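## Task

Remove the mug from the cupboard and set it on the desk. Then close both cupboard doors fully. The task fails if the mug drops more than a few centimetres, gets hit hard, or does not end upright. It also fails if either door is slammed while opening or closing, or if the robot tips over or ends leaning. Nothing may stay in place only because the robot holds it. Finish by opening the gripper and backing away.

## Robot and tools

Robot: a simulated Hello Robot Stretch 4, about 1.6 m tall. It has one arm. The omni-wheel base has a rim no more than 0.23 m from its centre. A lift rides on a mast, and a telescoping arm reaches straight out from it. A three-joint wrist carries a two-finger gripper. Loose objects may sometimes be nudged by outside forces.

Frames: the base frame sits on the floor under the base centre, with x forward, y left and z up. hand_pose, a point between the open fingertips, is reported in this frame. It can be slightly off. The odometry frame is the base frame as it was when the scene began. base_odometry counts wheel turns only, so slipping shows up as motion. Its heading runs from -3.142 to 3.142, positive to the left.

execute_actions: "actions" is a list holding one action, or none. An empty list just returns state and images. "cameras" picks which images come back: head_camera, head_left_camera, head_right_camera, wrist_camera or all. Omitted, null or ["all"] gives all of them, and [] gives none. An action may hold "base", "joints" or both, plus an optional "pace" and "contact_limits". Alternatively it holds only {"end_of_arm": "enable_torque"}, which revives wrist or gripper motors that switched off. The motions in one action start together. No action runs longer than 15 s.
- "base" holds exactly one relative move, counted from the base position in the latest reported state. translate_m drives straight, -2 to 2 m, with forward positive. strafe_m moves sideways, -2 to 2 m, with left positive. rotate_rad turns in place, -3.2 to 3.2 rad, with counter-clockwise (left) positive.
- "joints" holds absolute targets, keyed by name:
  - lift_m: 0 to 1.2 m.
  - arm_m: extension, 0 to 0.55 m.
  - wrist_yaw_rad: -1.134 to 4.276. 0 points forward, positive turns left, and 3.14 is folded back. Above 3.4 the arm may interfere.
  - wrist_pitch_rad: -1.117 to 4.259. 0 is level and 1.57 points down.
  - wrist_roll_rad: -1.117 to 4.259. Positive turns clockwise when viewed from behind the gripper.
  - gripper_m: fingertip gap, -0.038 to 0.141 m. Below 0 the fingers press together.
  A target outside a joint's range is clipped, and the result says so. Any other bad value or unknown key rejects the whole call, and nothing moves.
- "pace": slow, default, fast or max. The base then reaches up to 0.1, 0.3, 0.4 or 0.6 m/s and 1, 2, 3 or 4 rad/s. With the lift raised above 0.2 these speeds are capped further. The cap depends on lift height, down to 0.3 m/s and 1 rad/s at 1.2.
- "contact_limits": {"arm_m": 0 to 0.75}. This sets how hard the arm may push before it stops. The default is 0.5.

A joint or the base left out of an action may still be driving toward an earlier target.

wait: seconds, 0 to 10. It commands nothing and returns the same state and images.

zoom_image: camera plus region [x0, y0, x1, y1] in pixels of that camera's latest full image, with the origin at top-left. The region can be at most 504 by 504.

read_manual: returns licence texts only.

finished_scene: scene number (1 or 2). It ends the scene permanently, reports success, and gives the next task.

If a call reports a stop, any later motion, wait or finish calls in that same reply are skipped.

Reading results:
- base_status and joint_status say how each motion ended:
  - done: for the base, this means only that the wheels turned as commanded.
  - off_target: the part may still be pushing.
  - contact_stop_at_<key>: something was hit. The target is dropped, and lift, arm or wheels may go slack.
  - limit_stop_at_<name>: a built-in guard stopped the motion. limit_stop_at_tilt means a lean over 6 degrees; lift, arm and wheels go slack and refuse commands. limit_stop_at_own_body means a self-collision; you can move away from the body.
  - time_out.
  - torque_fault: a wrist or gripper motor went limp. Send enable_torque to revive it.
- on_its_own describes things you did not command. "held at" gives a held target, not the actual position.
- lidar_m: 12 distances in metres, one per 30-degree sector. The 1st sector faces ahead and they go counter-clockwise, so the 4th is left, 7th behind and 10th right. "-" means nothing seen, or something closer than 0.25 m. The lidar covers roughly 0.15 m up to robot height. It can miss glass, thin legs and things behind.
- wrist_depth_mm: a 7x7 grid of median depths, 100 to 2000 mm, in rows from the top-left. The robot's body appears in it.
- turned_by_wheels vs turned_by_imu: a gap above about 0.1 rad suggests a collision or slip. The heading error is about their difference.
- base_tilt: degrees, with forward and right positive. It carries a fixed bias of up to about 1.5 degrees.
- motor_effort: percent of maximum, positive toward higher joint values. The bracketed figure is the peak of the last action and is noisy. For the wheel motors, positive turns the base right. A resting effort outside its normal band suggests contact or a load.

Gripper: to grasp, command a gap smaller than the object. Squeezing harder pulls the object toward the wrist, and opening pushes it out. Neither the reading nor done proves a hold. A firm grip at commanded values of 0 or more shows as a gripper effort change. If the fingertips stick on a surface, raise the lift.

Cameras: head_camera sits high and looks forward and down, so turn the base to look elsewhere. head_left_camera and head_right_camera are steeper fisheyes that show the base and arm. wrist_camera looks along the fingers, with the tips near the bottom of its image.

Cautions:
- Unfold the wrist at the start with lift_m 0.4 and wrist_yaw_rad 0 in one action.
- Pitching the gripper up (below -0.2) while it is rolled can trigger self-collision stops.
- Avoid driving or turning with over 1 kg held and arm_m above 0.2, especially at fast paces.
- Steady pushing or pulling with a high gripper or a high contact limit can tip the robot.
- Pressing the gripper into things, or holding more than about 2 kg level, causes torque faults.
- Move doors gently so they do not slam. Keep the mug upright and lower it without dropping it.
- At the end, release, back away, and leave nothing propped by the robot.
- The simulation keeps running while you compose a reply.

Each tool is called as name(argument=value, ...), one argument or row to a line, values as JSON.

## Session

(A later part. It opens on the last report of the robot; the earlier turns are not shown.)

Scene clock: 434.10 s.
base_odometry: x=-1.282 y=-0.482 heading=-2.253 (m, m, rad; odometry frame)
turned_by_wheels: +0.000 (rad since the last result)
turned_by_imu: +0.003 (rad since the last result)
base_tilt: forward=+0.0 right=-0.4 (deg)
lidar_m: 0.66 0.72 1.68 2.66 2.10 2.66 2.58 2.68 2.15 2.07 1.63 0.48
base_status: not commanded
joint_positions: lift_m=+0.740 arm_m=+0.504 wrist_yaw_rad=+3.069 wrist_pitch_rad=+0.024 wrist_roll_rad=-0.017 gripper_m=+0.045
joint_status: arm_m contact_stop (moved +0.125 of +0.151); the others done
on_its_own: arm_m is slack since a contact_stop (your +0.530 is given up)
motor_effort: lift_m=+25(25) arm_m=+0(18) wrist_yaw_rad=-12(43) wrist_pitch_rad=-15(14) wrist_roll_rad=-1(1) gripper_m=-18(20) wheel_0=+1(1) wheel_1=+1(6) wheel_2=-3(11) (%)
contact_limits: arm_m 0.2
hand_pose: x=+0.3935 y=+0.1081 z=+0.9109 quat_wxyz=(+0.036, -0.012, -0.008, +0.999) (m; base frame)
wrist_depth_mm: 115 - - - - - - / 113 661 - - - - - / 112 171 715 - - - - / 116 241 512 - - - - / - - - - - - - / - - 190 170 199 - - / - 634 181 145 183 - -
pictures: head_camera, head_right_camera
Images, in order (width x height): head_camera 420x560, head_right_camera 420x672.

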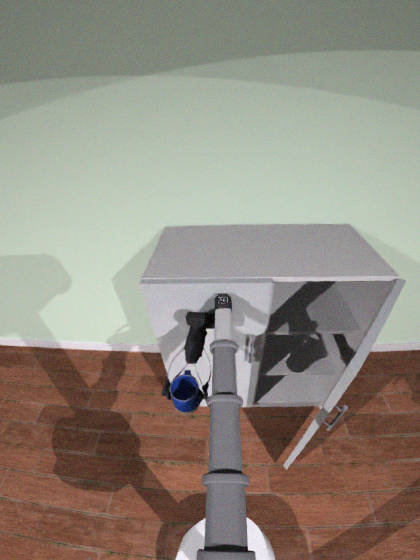

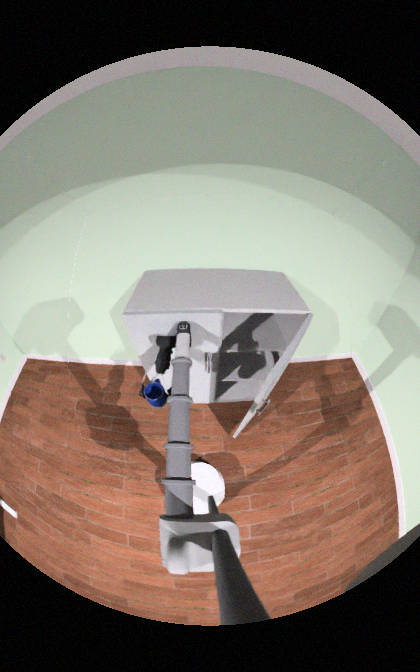

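execute_actions(
  actions=[
    {"joints":{"arm_m":0.12,"wrist_yaw_rad":2.95},"pace":"max"},
  ],
  cameras=["head_camera"],
)

execute_actions(
  actions=[
    {"base":{"strafe_m":-0.48},"pace":"max"},
  ],
  cameras=["head_camera","head_left_camera"],
)

Scene clock: 459.37 s.
base_odometry: x=-1.282 y=-0.482 heading=-2.252 (m, m, rad; odometry frame)
turned_by_wheels: +0.000 (rad since the last result)
turned_by_imu: +0.001 (rad since the last result)
base_tilt: forward=+0.0 right=-0.5 (deg)
lidar_m: 0.64 0.73 1.69 2.64 2.07 2.66 2.56 2.71 2.13 2.06 1.61 0.48
base_status: not commanded
joint_positions: lift_m=+0.740 arm_m=+0.121 wrist_yaw_rad=+2.950 wrist_pitch_rad=+0.024 wrist_roll_rad=-0.017 gripper_m=+0.045
joint_status: all done
motor_effort: lift_m=+25(25) arm_m=-7(6) wrist_yaw_rad=-3(35) wrist_pitch_rad=-14(13) wrist_roll_rad=-1(1) gripper_m=-17(17) wheel_0=+1(6) wheel_1=-1(5) wheel_2=+1(3) (%)
hand_pose: x=+0.0254 y=+0.1406 z=+0.9109 quat_wxyz=(+0.095, -0.013, -0.007, +0.995) (m; base frame)
wrist_depth_mm: - - - - - - - / 129 304 - - - - - / 129 256 - - - - - / 143 255 - - - - - / - - - - - - - / - - 189 170 199 - - / - - 182 145 183 - -
pictures: head_camera
Images, in order (width x height): head_camera 420x560.

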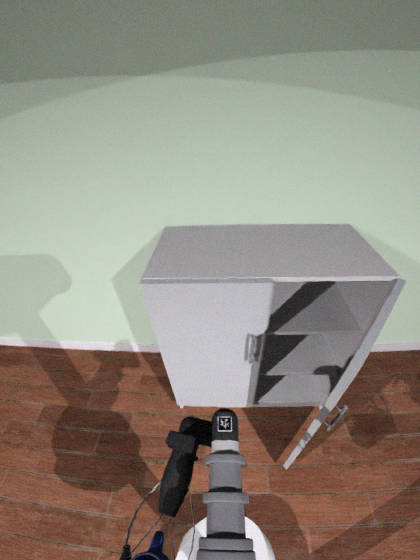

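Scene clock: 461.87 s.
base_odometry: x=-1.655 y=-0.179 heading=-2.252 (m, m, rad; odometry frame)
turned_by_wheels: +0.000 (rad since the last result)
turned_by_imu: -0.002 (rad since the last result)
base_tilt: forward=+0.0 right=-0.4 (deg)
lidar_m: 0.43 0.39 1.00 3.12 2.52 2.67 2.57 2.23 1.65 1.58 1.62 1.20
base_status: done
joint_positions: lift_m=+0.740 arm_m=+0.121 wrist_yaw_rad=+2.950 wrist_pitch_rad=+0.024 wrist_roll_rad=-0.017 gripper_m=+0.045
joint_status: not commanded
motor_effort: lift_m=+25(25) arm_m=-6(6) wrist_yaw_rad=+0(2) wrist_pitch_rad=-13(14) wrist_roll_rad=+0(0) gripper_m=-17(20) wheel_0=+0(10) wheel_1=+0(12) wheel_2=+1(1) (%)
hand_pose: x=+0.0255 y=+0.1407 z=+0.9109 quat_wxyz=(+0.095, -0.013, -0.007, +0.995) (m; base frame)
wrist_depth_mm: - - - - - - - / 129 303 - - - - - / 129 256 - - - - - / 142 255 - - - - - / - - - - - - - / - - 189 171 199 - - / - - 182 145 183 - -
pictures: head_camera, head_left_camera
Images, in order (width x height): head_camera 420x560, head_left_camera 420x672.

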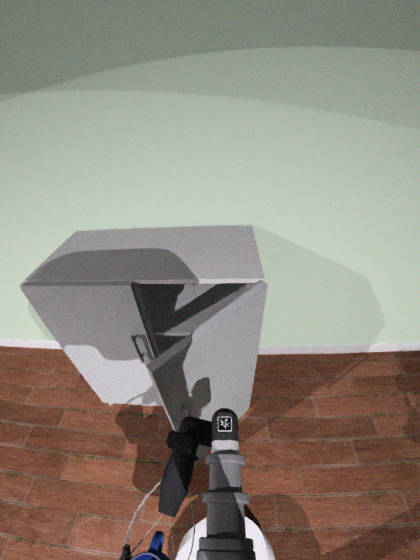

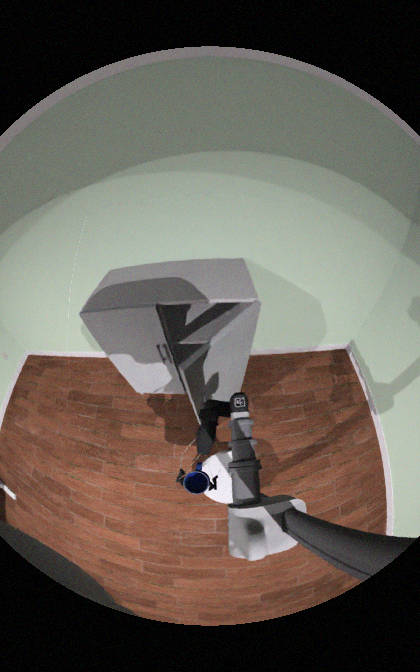

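execute_actions(
  actions=[
    {"joints":{"arm_m":0.24,"wrist_yaw_rad":3.15},"pace":"fast"},
  ],
  cameras=["head_camera","head_left_camera"],
)

Scene clock: 467.73 s.
base_odometry: x=-1.655 y=-0.179 heading=-2.252 (m, m, rad; odometry frame)
turned_by_wheels: +0.000 (rad since the last result)
turned_by_imu: +0.001 (rad since the last result)
base_tilt: forward=+0.1 right=-0.4 (deg)
lidar_m: 0.43 0.38 1.00 3.14 2.53 2.67 2.57 2.23 1.65 1.58 1.62 1.19
base_status: not commanded
joint_positions: lift_m=+0.740 arm_m=+0.239 wrist_yaw_rad=+3.150 wrist_pitch_rad=+0.024 wrist_roll_rad=-0.017 gripper_m=+0.045
joint_status: all done
motor_effort: lift_m=+25(25) arm_m=+6(8) wrist_yaw_rad=+2(7) wrist_pitch_rad=-14(14) wrist_roll_rad=+0(0) gripper_m=-18(17) wheel_0=+0(0) wheel_1=+0(0) wheel_2=+1(1) (%)
hand_pose: x=+0.1207 y=+0.0851 z=+0.9109 quat_wxyz=(-0.004, -0.012, -0.008, +1.000) (m; base frame)
wrist_depth_mm: - 421 - - - - - / - 139 - - - - - / 104 132 229 - - - - / 122 138 237 - - - - / - 439 - - - - - / - 407 190 170 198 - - / - 392 182 145 183 - -
pictures: head_camera, head_left_camera
Images, in order (width x height): head_camera 420x560, head_left_camera 420x672.

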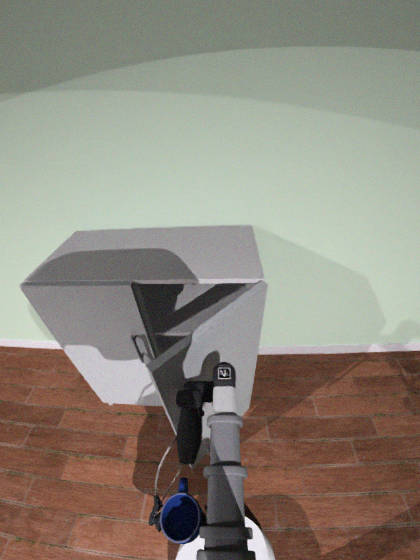

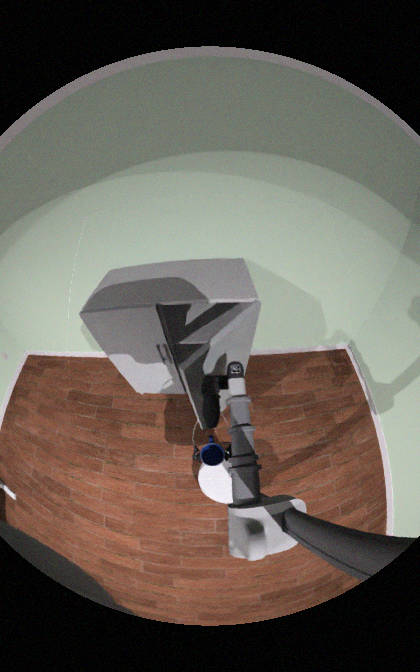

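execute_actions(
  actions=[
    {"base":{"strafe_m":0.13},"joints":{"arm_m":0.385}},
  ],
  cameras=["head_camera","head_left_camera"],
)

Scene clock: 472.17 s.
base_odometry: x=-1.554 y=-0.261 heading=-2.252 (m, m, rad; odometry frame)
turned_by_wheels: +0.000 (rad since the last result)
turned_by_imu: +0.001 (rad since the last result)
base_tilt: forward=+0.1 right=-0.4 (deg)
lidar_m: 0.62 0.64 1.66 3.00 2.41 2.68 2.57 2.42 1.78 1.72 1.61 0.69
base_status: done
joint_positions: lift_m=+0.740 arm_m=+0.384 wrist_yaw_rad=+3.150 wrist_pitch_rad=+0.024 wrist_roll_rad=-0.017 gripper_m=+0.045
joint_status: all done
motor_effort: lift_m=+25(24) arm_m=+6(6) wrist_yaw_rad=+0(3) wrist_pitch_rad=-15(14) wrist_roll_rad=-1(0) gripper_m=-18(18) wheel_0=+1(3) wheel_1=-1(7) wheel_2=+1(1) (%)
hand_pose: x=+0.2657 y=+0.0851 z=+0.9109 quat_wxyz=(-0.004, -0.012, -0.008, +1.000) (m; base frame)
wrist_depth_mm: - - - - - - - / - 549 - - - - - / - 136 228 - - - - / - 181 310 - - - - / - - - - - - - / - - 189 170 200 - - / - 530 181 144 183 - -
pictures: head_camera, head_left_camera
Images, in order (width x height): head_camera 420x560, head_left_camera 420x672.

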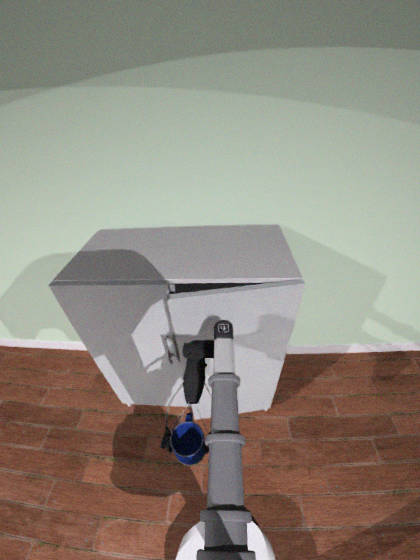

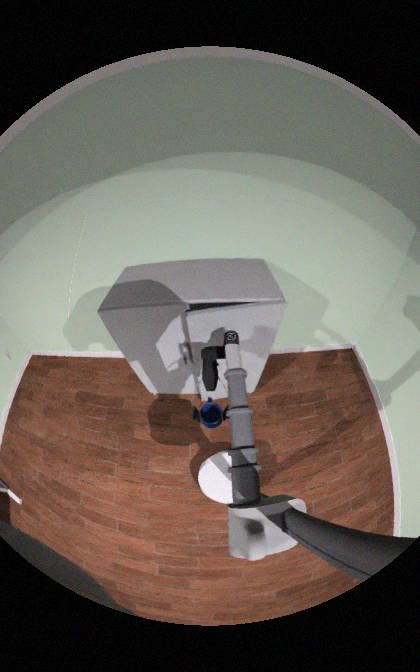

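execute_actions(
  actions=[
    {"joints":{"arm_m":0.53,"wrist_yaw_rad":3.22},"pace":"slow","contact_limits":{"arm_m":0.15}},
  ],
  cameras=["head_camera","head_left_camera"],
)

Scene clock: 476.13 s.
base_odometry: x=-1.554 y=-0.261 heading=-2.253 (m, m, rad; odometry frame)
turned_by_wheels: +0.000 (rad since the last result)
turned_by_imu: +0.003 (rad since the last result)
base_tilt: forward=+0.0 right=-0.4 (deg)
lidar_m: 0.66 0.70 1.68 3.00 2.41 2.67 2.58 2.42 1.80 1.72 1.62 0.69
base_status: not commanded
joint_positions: lift_m=+0.740 arm_m=+0.506 wrist_yaw_rad=+3.220 wrist_pitch_rad=+0.024 wrist_roll_rad=-0.017 gripper_m=+0.045
joint_status: arm_m contact_stop (moved +0.122 of +0.146); the others done
on_its_own: arm_m is slack since a contact_stop (your +0.530 is given up)
motor_effort: lift_m=+25(25) arm_m=+0(16) wrist_yaw_rad=+0(4) wrist_pitch_rad=-14(15) wrist_roll_rad=-1(1) gripper_m=-17(18) wheel_0=-1(1) wheel_1=+1(5) wheel_2=-5(10) (%)
contact_limits: arm_m 0.15
hand_pose: x=+0.3821 y=+0.0646 z=+0.9109 quat_wxyz=(-0.039, -0.012, -0.009, +0.999) (m; base frame)
wrist_depth_mm: - 110 - - - - - / - 108 - - - - - / - 108 180 - - - - / 109 109 260 627 - - - / - - - - - - - / - - 190 171 199 - - / - - 182 144 183 - -
pictures: head_camera, head_left_camera
Images, in order (width x height): head_camera 420x560, head_left_camera 420x672.

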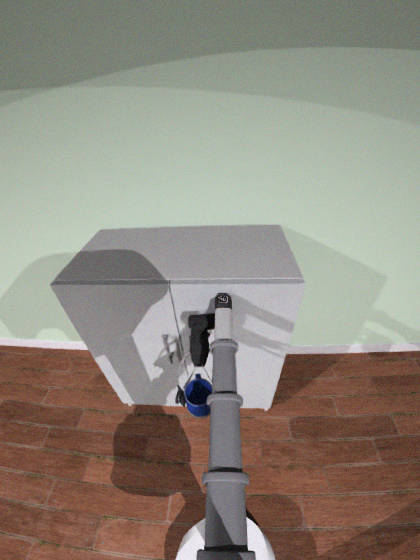

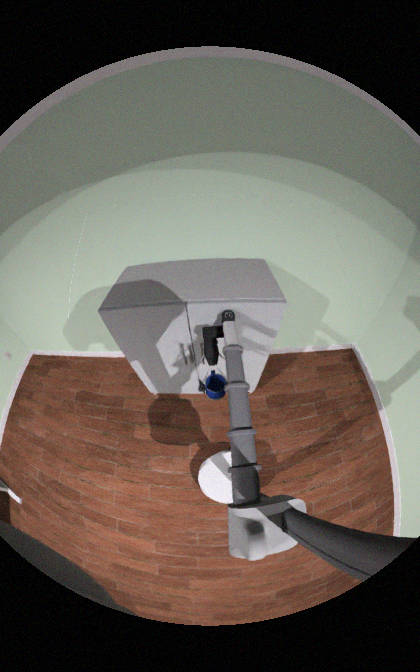

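zoom_image(
  camera="head_camera",
  region=[100, 250, 310, 360],
)

Region (100, 250, 310, 360) of head_camera's 420x560 image, scaled by 2.400, with more detail than that image has; it fills the top 264 rows of this view, and the rest is white.

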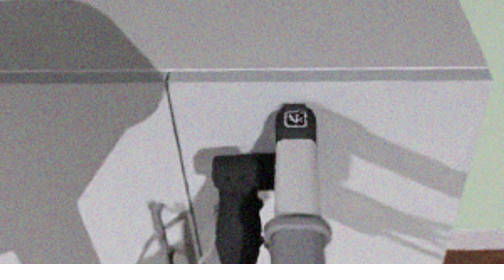

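execute_actions(
  actions=[
    {"base":{"rotate_rad":2.08},"joints":{"arm_m":0.24,"wrist_yaw_rad":3.14},"pace":"fast"},
  ],
  cameras=["head_camera","head_right_camera"],
)

Scene clock: 505.30 s.
base_odometry: x=-1.554 y=-0.261 heading=-0.173 (m, m, rad; odometry frame)
turned_by_wheels: +2.080 (rad since the last result)
turned_by_imu: +2.080 (rad since the last result)
base_tilt: forward=+0.0 right=-0.5 (deg)
lidar_m: 2.38 2.66 2.54 2.41 1.79 1.72 1.63 0.71 0.67 0.70 1.67 2.99
base_status: done
joint_positions: lift_m=+0.740 arm_m=+0.241 wrist_yaw_rad=+3.140 wrist_pitch_rad=+0.024 wrist_roll_rad=-0.017 gripper_m=+0.045
joint_status: all done
motor_effort: lift_m=+25(25) arm_m=-6(8) wrist_yaw_rad=+1(12) wrist_pitch_rad=-14(14) wrist_roll_rad=+0(1) gripper_m=-18(17) wheel_0=-1(7) wheel_1=+0(4) wheel_2=+1(8) (%)
hand_pose: x=+0.1238 y=+0.0880 z=+0.9109 quat_wxyz=(+0.001, -0.012, -0.008, +1.000) (m; base frame)
wrist_depth_mm: 1308 427 - - - 1756 1661 / - 135 1808 - - 1808 1618 / - 131 259 - - 1808 1661 / 118 166 258 - - 1808 1618 / 854 402 1863 - - 1756 1618 / 866 402 190 170 200 1756 1576 / 866 394 182 144 183 1708 1618
pictures: head_camera, head_right_camera
Images, in order (width x height): head_camera 420x560, head_right_camera 420x672.

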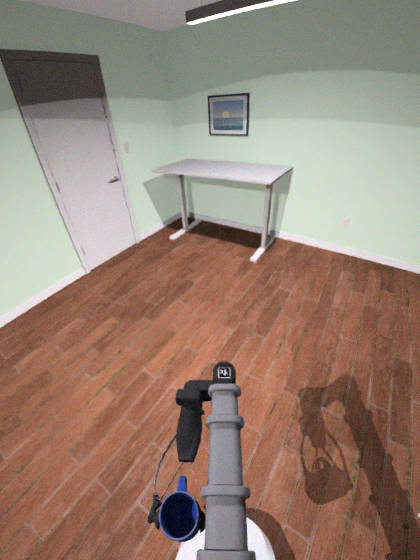

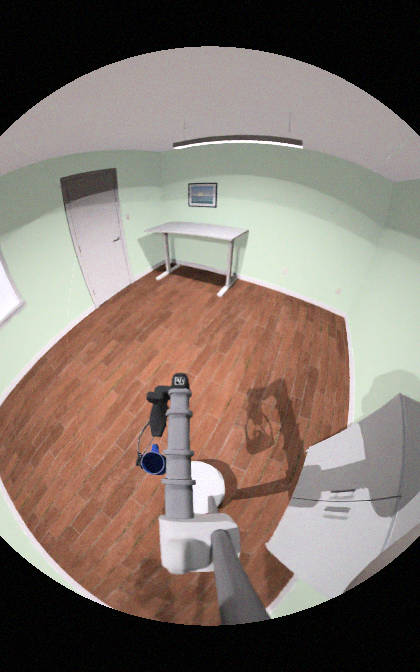

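execute_actions(
  actions=[
    {"base":{"translate_m":1.8},"joints":{"arm_m":0.08,"wrist_yaw_rad":0,"lift_m":0.9},"pace":"max"},
  ],
  cameras=["head_camera","wrist_camera"],
)

Scene clock: 518.03 s.
base_odometry: x=+0.219 y=-0.570 heading=-0.173 (m, m, rad; odometry frame)
turned_by_wheels: +0.000 (rad since the last result)
turned_by_imu: -0.002 (rad since the last result)
base_tilt: forward=+0.0 right=-0.4 (deg)
lidar_m: 0.70 0.99 1.61 1.71 2.35 3.27 2.28 1.86 2.07 2.03 1.50 0.66
base_status: done
joint_positions: lift_m=+0.900 arm_m=+0.081 wrist_yaw_rad=+0.000 wrist_pitch_rad=+0.024 wrist_roll_rad=-0.017 gripper_m=+0.045
joint_status: all done
motor_effort: lift_m=+23(27) arm_m=-6(6) wrist_yaw_rad=+0(9) wrist_pitch_rad=-13(15) wrist_roll_rad=-1(1) gripper_m=-19(19) wheel_0=-1(5) wheel_1=-1(9) wheel_2=+2(10) (%)
hand_pose: x=+0.5403 y=-0.0874 z=+1.0710 quat_wxyz=(+1.000, -0.008, +0.012, +0.000) (m; base frame)
wrist_depth_mm: 1430 1708 1576 1366 1182 1060 960 / 1430 1708 1499 1308 1182 1060 960 / 1430 1708 1537 1308 1182 1042 946 / 1430 1618 1499 1336 1138 1060 960 / 1336 1430 1430 1255 1138 1025 960 / 768 668 190 171 200 741 750 / 1366 1160 182 145 183 407 469
pictures: head_camera, wrist_camera
Images, in order (width x height): head_camera 420x560, wrist_camera 616x392.

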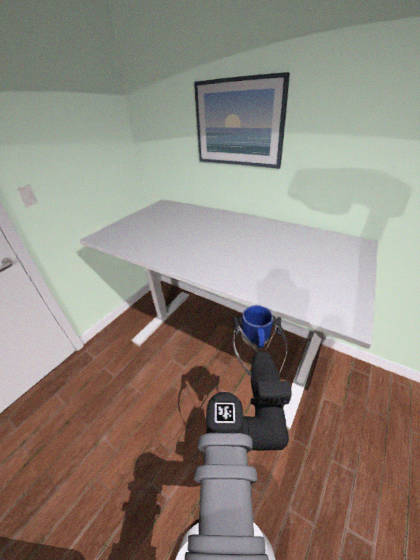

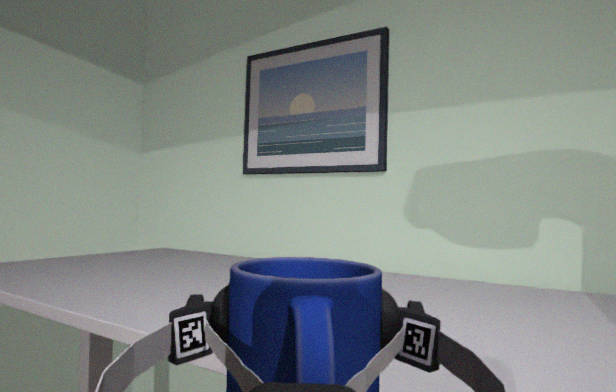

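execute_actions(
  actions=[
    {"joints":{"arm_m":0.46,"lift_m":0.855},"pace":"max"},
  ],
  cameras=["head_camera","wrist_camera","head_right_camera"],
)

Scene clock: 527.63 s.
base_odometry: x=+0.219 y=-0.570 heading=-0.173 (m, m, rad; odometry frame)
turned_by_wheels: +0.000 (rad since the last result)
turned_by_imu: +0.001 (rad since the last result)
base_tilt: forward=+0.0 right=-0.4 (deg)
lidar_m: 0.72 0.98 1.62 1.71 2.35 3.26 2.28 1.86 2.08 2.05 1.49 0.67
base_status: not commanded
joint_positions: lift_m=+0.855 arm_m=+0.459 wrist_yaw_rad=+0.000 wrist_pitch_rad=+0.024 wrist_roll_rad=-0.017 gripper_m=+0.045
joint_status: all done
motor_effort: lift_m=+20(21) arm_m=+6(7) wrist_yaw_rad=-2(0) wrist_pitch_rad=-14(17) wrist_roll_rad=+0(0) gripper_m=-19(19) wheel_0=-1(1) wheel_1=-1(1) wheel_2=+1(1) (%)
hand_pose: x=+0.9182 y=-0.0873 z=+1.0263 quat_wxyz=(+1.000, -0.008, +0.012, +0.000) (m; base frame)
wrist_depth_mm: 1255 1336 1118 946 831 768 707 / 1255 1336 1118 946 842 768 699 / 1229 1308 1118 946 842 759 699 / 1255 1281 1098 960 842 759 691 / 1025 1060 1042 917 831 759 683 / 488 500 190 171 199 554 564 / 320 289 181 144 183 306 353
pictures: head_camera, head_right_camera, wrist_camera
Images, in order (width x height): head_camera 420x560, head_right_camera 420x672, wrist_camera 616x392.

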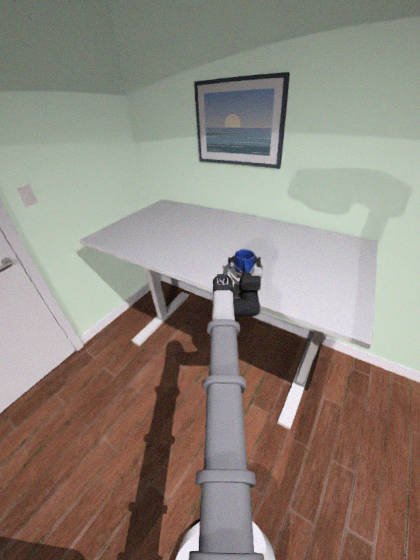

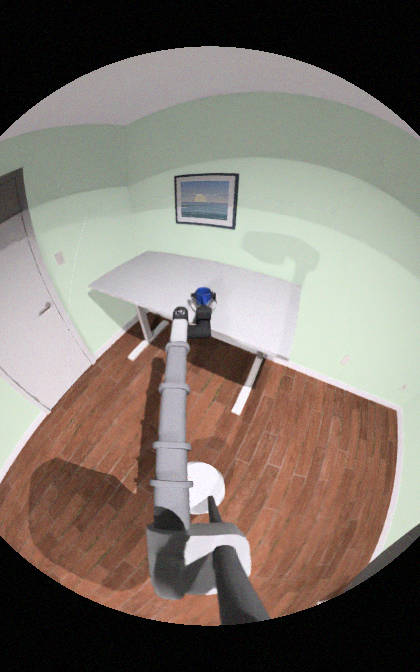

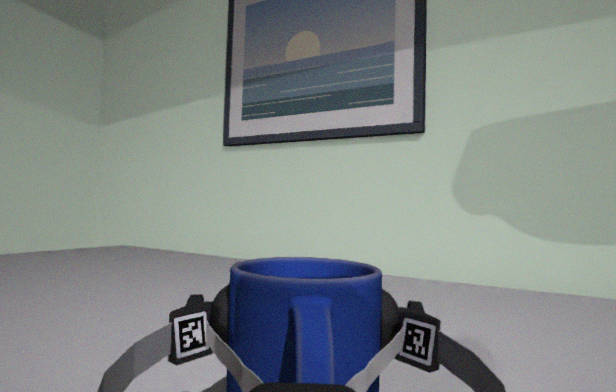

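execute_actions(
  actions=[
    {"joints":{"lift_m":0.832},"pace":"slow"},
  ],
  cameras=["wrist_camera"],
)

Scene clock: 531.80 s.
base_odometry: x=+0.219 y=-0.570 heading=-0.173 (m, m, rad; odometry frame)
turned_by_wheels: +0.000 (rad since the last result)
turned_by_imu: +0.001 (rad since the last result)
base_tilt: forward=+0.0 right=-0.4 (deg)
lidar_m: 0.72 0.97 1.61 1.74 2.33 3.26 2.29 1.84 2.07 2.05 1.51 0.66
base_status: not commanded
joint_positions: lift_m=+0.832 arm_m=+0.459 wrist_yaw_rad=+0.000 wrist_pitch_rad=+0.022 wrist_roll_rad=-0.017 gripper_m=+0.045
joint_status: all done
motor_effort: lift_m=+17(16) arm_m=+6(6) wrist_yaw_rad=+0(1) wrist_pitch_rad=-8(13) wrist_roll_rad=+0(0) gripper_m=-18(18) wheel_0=-1(1) wheel_1=-1(1) wheel_2=+1(1) (%)
hand_pose: x=+0.9183 y=-0.0873 z=+1.0042 quat_wxyz=(+1.000, -0.008, +0.011, +0.000) (m; base frame)
wrist_depth_mm: 1229 1336 1118 960 831 778 707 / 1229 1308 1118 946 842 768 699 / 1255 1308 1098 960 854 768 699 / 1255 1308 1098 946 842 741 691 / 878 917 991 904 831 759 683 / 418 430 189 171 198 477 484 / 272 246 182 144 183 259 300
pictures: wrist_camera
Images, in order (width x height): wrist_camera 616x392.

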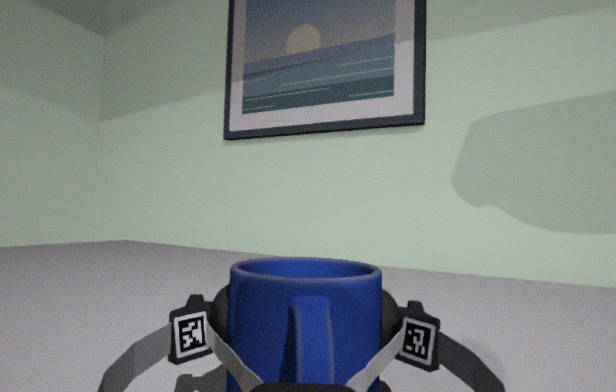

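The mug is touching the desk (pitch effort dropped). Releasing it now.

execute_actions(
  actions=[
    {"joints":{"gripper_m":0.11}},
  ],
  cameras=["wrist_camera","head_camera"],
)

Scene clock: 534.53 s.
base_odometry: x=+0.219 y=-0.570 heading=-0.173 (m, m, rad; odometry frame)
turned_by_wheels: +0.000 (rad since the last result)
turned_by_imu: +0.000 (rad since the last result)
base_tilt: forward=+0.1 right=-0.5 (deg)
lidar_m: 0.72 0.99 1.60 1.72 2.31 3.27 2.26 1.85 2.07 2.05 1.50 0.67
base_status: not commanded
joint_positions: lift_m=+0.832 arm_m=+0.459 wrist_yaw_rad=+0.000 wrist_pitch_rad=+0.022 wrist_roll_rad=-0.017 gripper_m=+0.110
joint_status: all done
motor_effort: lift_m=+17(17) arm_m=+6(6) wrist_yaw_rad=-2(1) wrist_pitch_rad=-6(8) wrist_roll_rad=-1(0) gripper_m=+0(17) wheel_0=-1(1) wheel_1=-1(1) wheel_2=+1(1) (%)
hand_pose: x=+0.9183 y=-0.0874 z=+1.0043 quat_wxyz=(+1.000, -0.008, +0.011, +0.000) (m; base frame)
wrist_depth_mm: 1255 1308 1138 960 842 768 707 / 1255 1308 1118 946 842 768 699 / 1255 1308 1098 960 854 759 691 / 1255 1308 1078 946 854 759 691 / 878 931 991 917 831 750 691 / 418 427 209 181 211 480 488 / 274 258 204 150 197 279 303
pictures: head_camera, wrist_camera
Images, in order (width x height): head_camera 420x560, wrist_camera 616x392.

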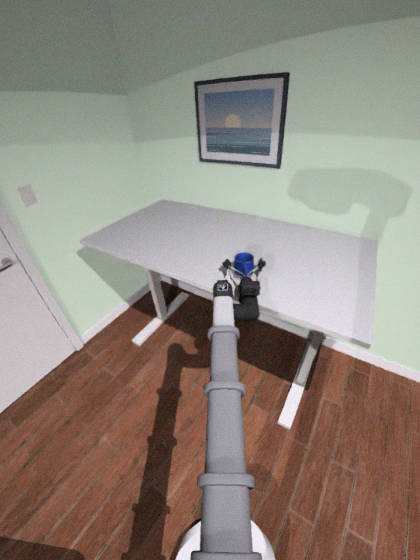

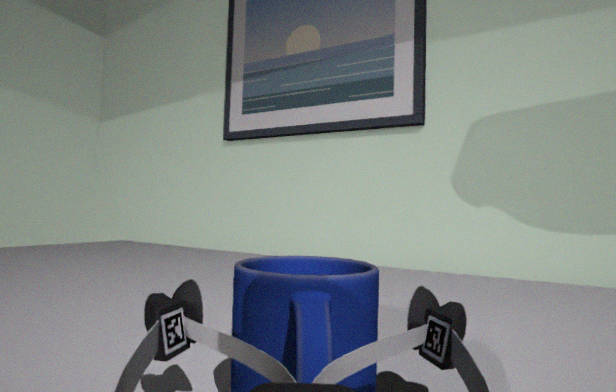

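execute_actions(
  actions=[
    {"joints":{"arm_m":0.12},"pace":"max"},
  ],
)

Scene clock: 537.20 s.
base_odometry: x=+0.219 y=-0.570 heading=-0.173 (m, m, rad; odometry frame)
turned_by_wheels: +0.000 (rad since the last result)
turned_by_imu: +0.000 (rad since the last result)
base_tilt: forward=+0.0 right=-0.4 (deg)
lidar_m: 0.68 1.00 1.61 1.72 2.36 3.28 2.28 1.84 2.06 2.03 1.48 0.66
base_status: not commanded
joint_positions: lift_m=+0.832 arm_m=+0.121 wrist_yaw_rad=+0.000 wrist_pitch_rad=+0.021 wrist_roll_rad=-0.017 gripper_m=+0.110
joint_status: all done
motor_effort: lift_m=+17(16) arm_m=-6(6) wrist_yaw_rad=+0(1) wrist_pitch_rad=-5(6) wrist_roll_rad=-1(0) gripper_m=-2(1) wheel_0=-1(1) wheel_1=-1(1) wheel_2=+1(1) (%)
hand_pose: x=+0.5804 y=-0.0875 z=+1.0044 quat_wxyz=(+1.000, -0.008, +0.011, +0.000) (m; base frame)
wrist_depth_mm: 1397 1618 1499 1281 1160 1025 931 / 1397 1661 1499 1281 1138 1025 931 / 1397 1618 1464 1255 1138 1042 946 / 1397 1618 1464 1281 1118 1008 931 / 878 946 1008 707 1078 976 917 / 1366 554 433 462 424 488 496 / 1397 1537 1397 368 332 304 304
pictures: head_camera, head_left_camera, head_right_camera, wrist_camera
Images, in order (width x height): head_camera 420x560, head_left_camera 420x672, head_right_camera 420x672, wrist_camera 616x392.

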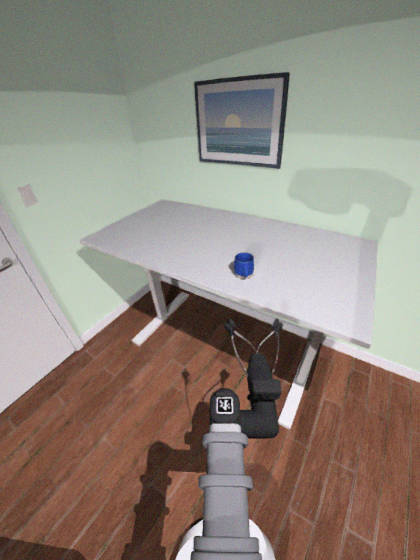

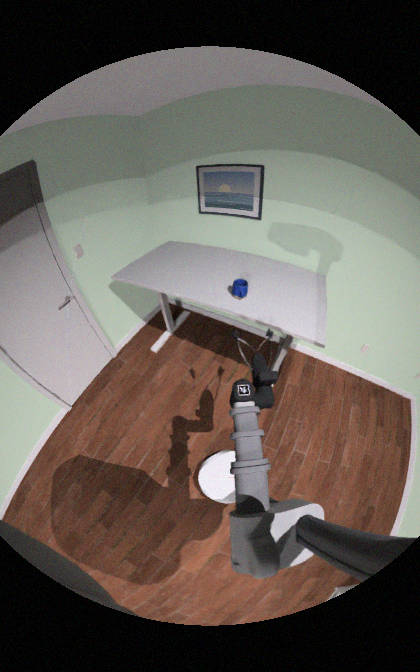

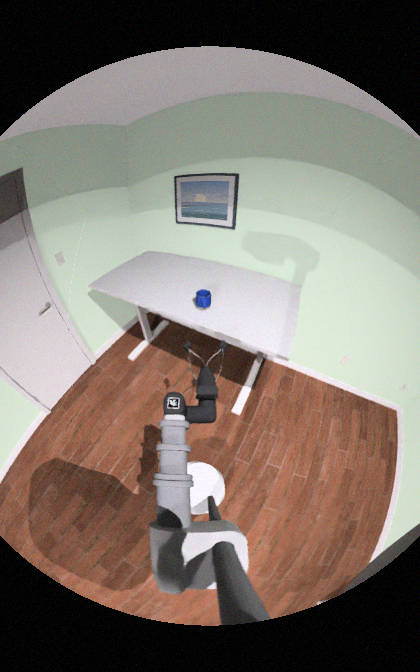

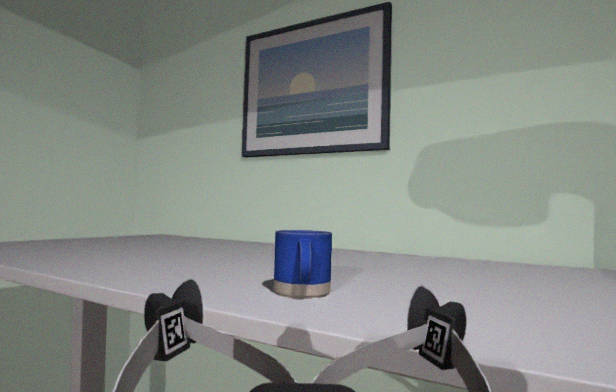

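finished_scene(
  scene=1,
)

The scene is finished: the task was done.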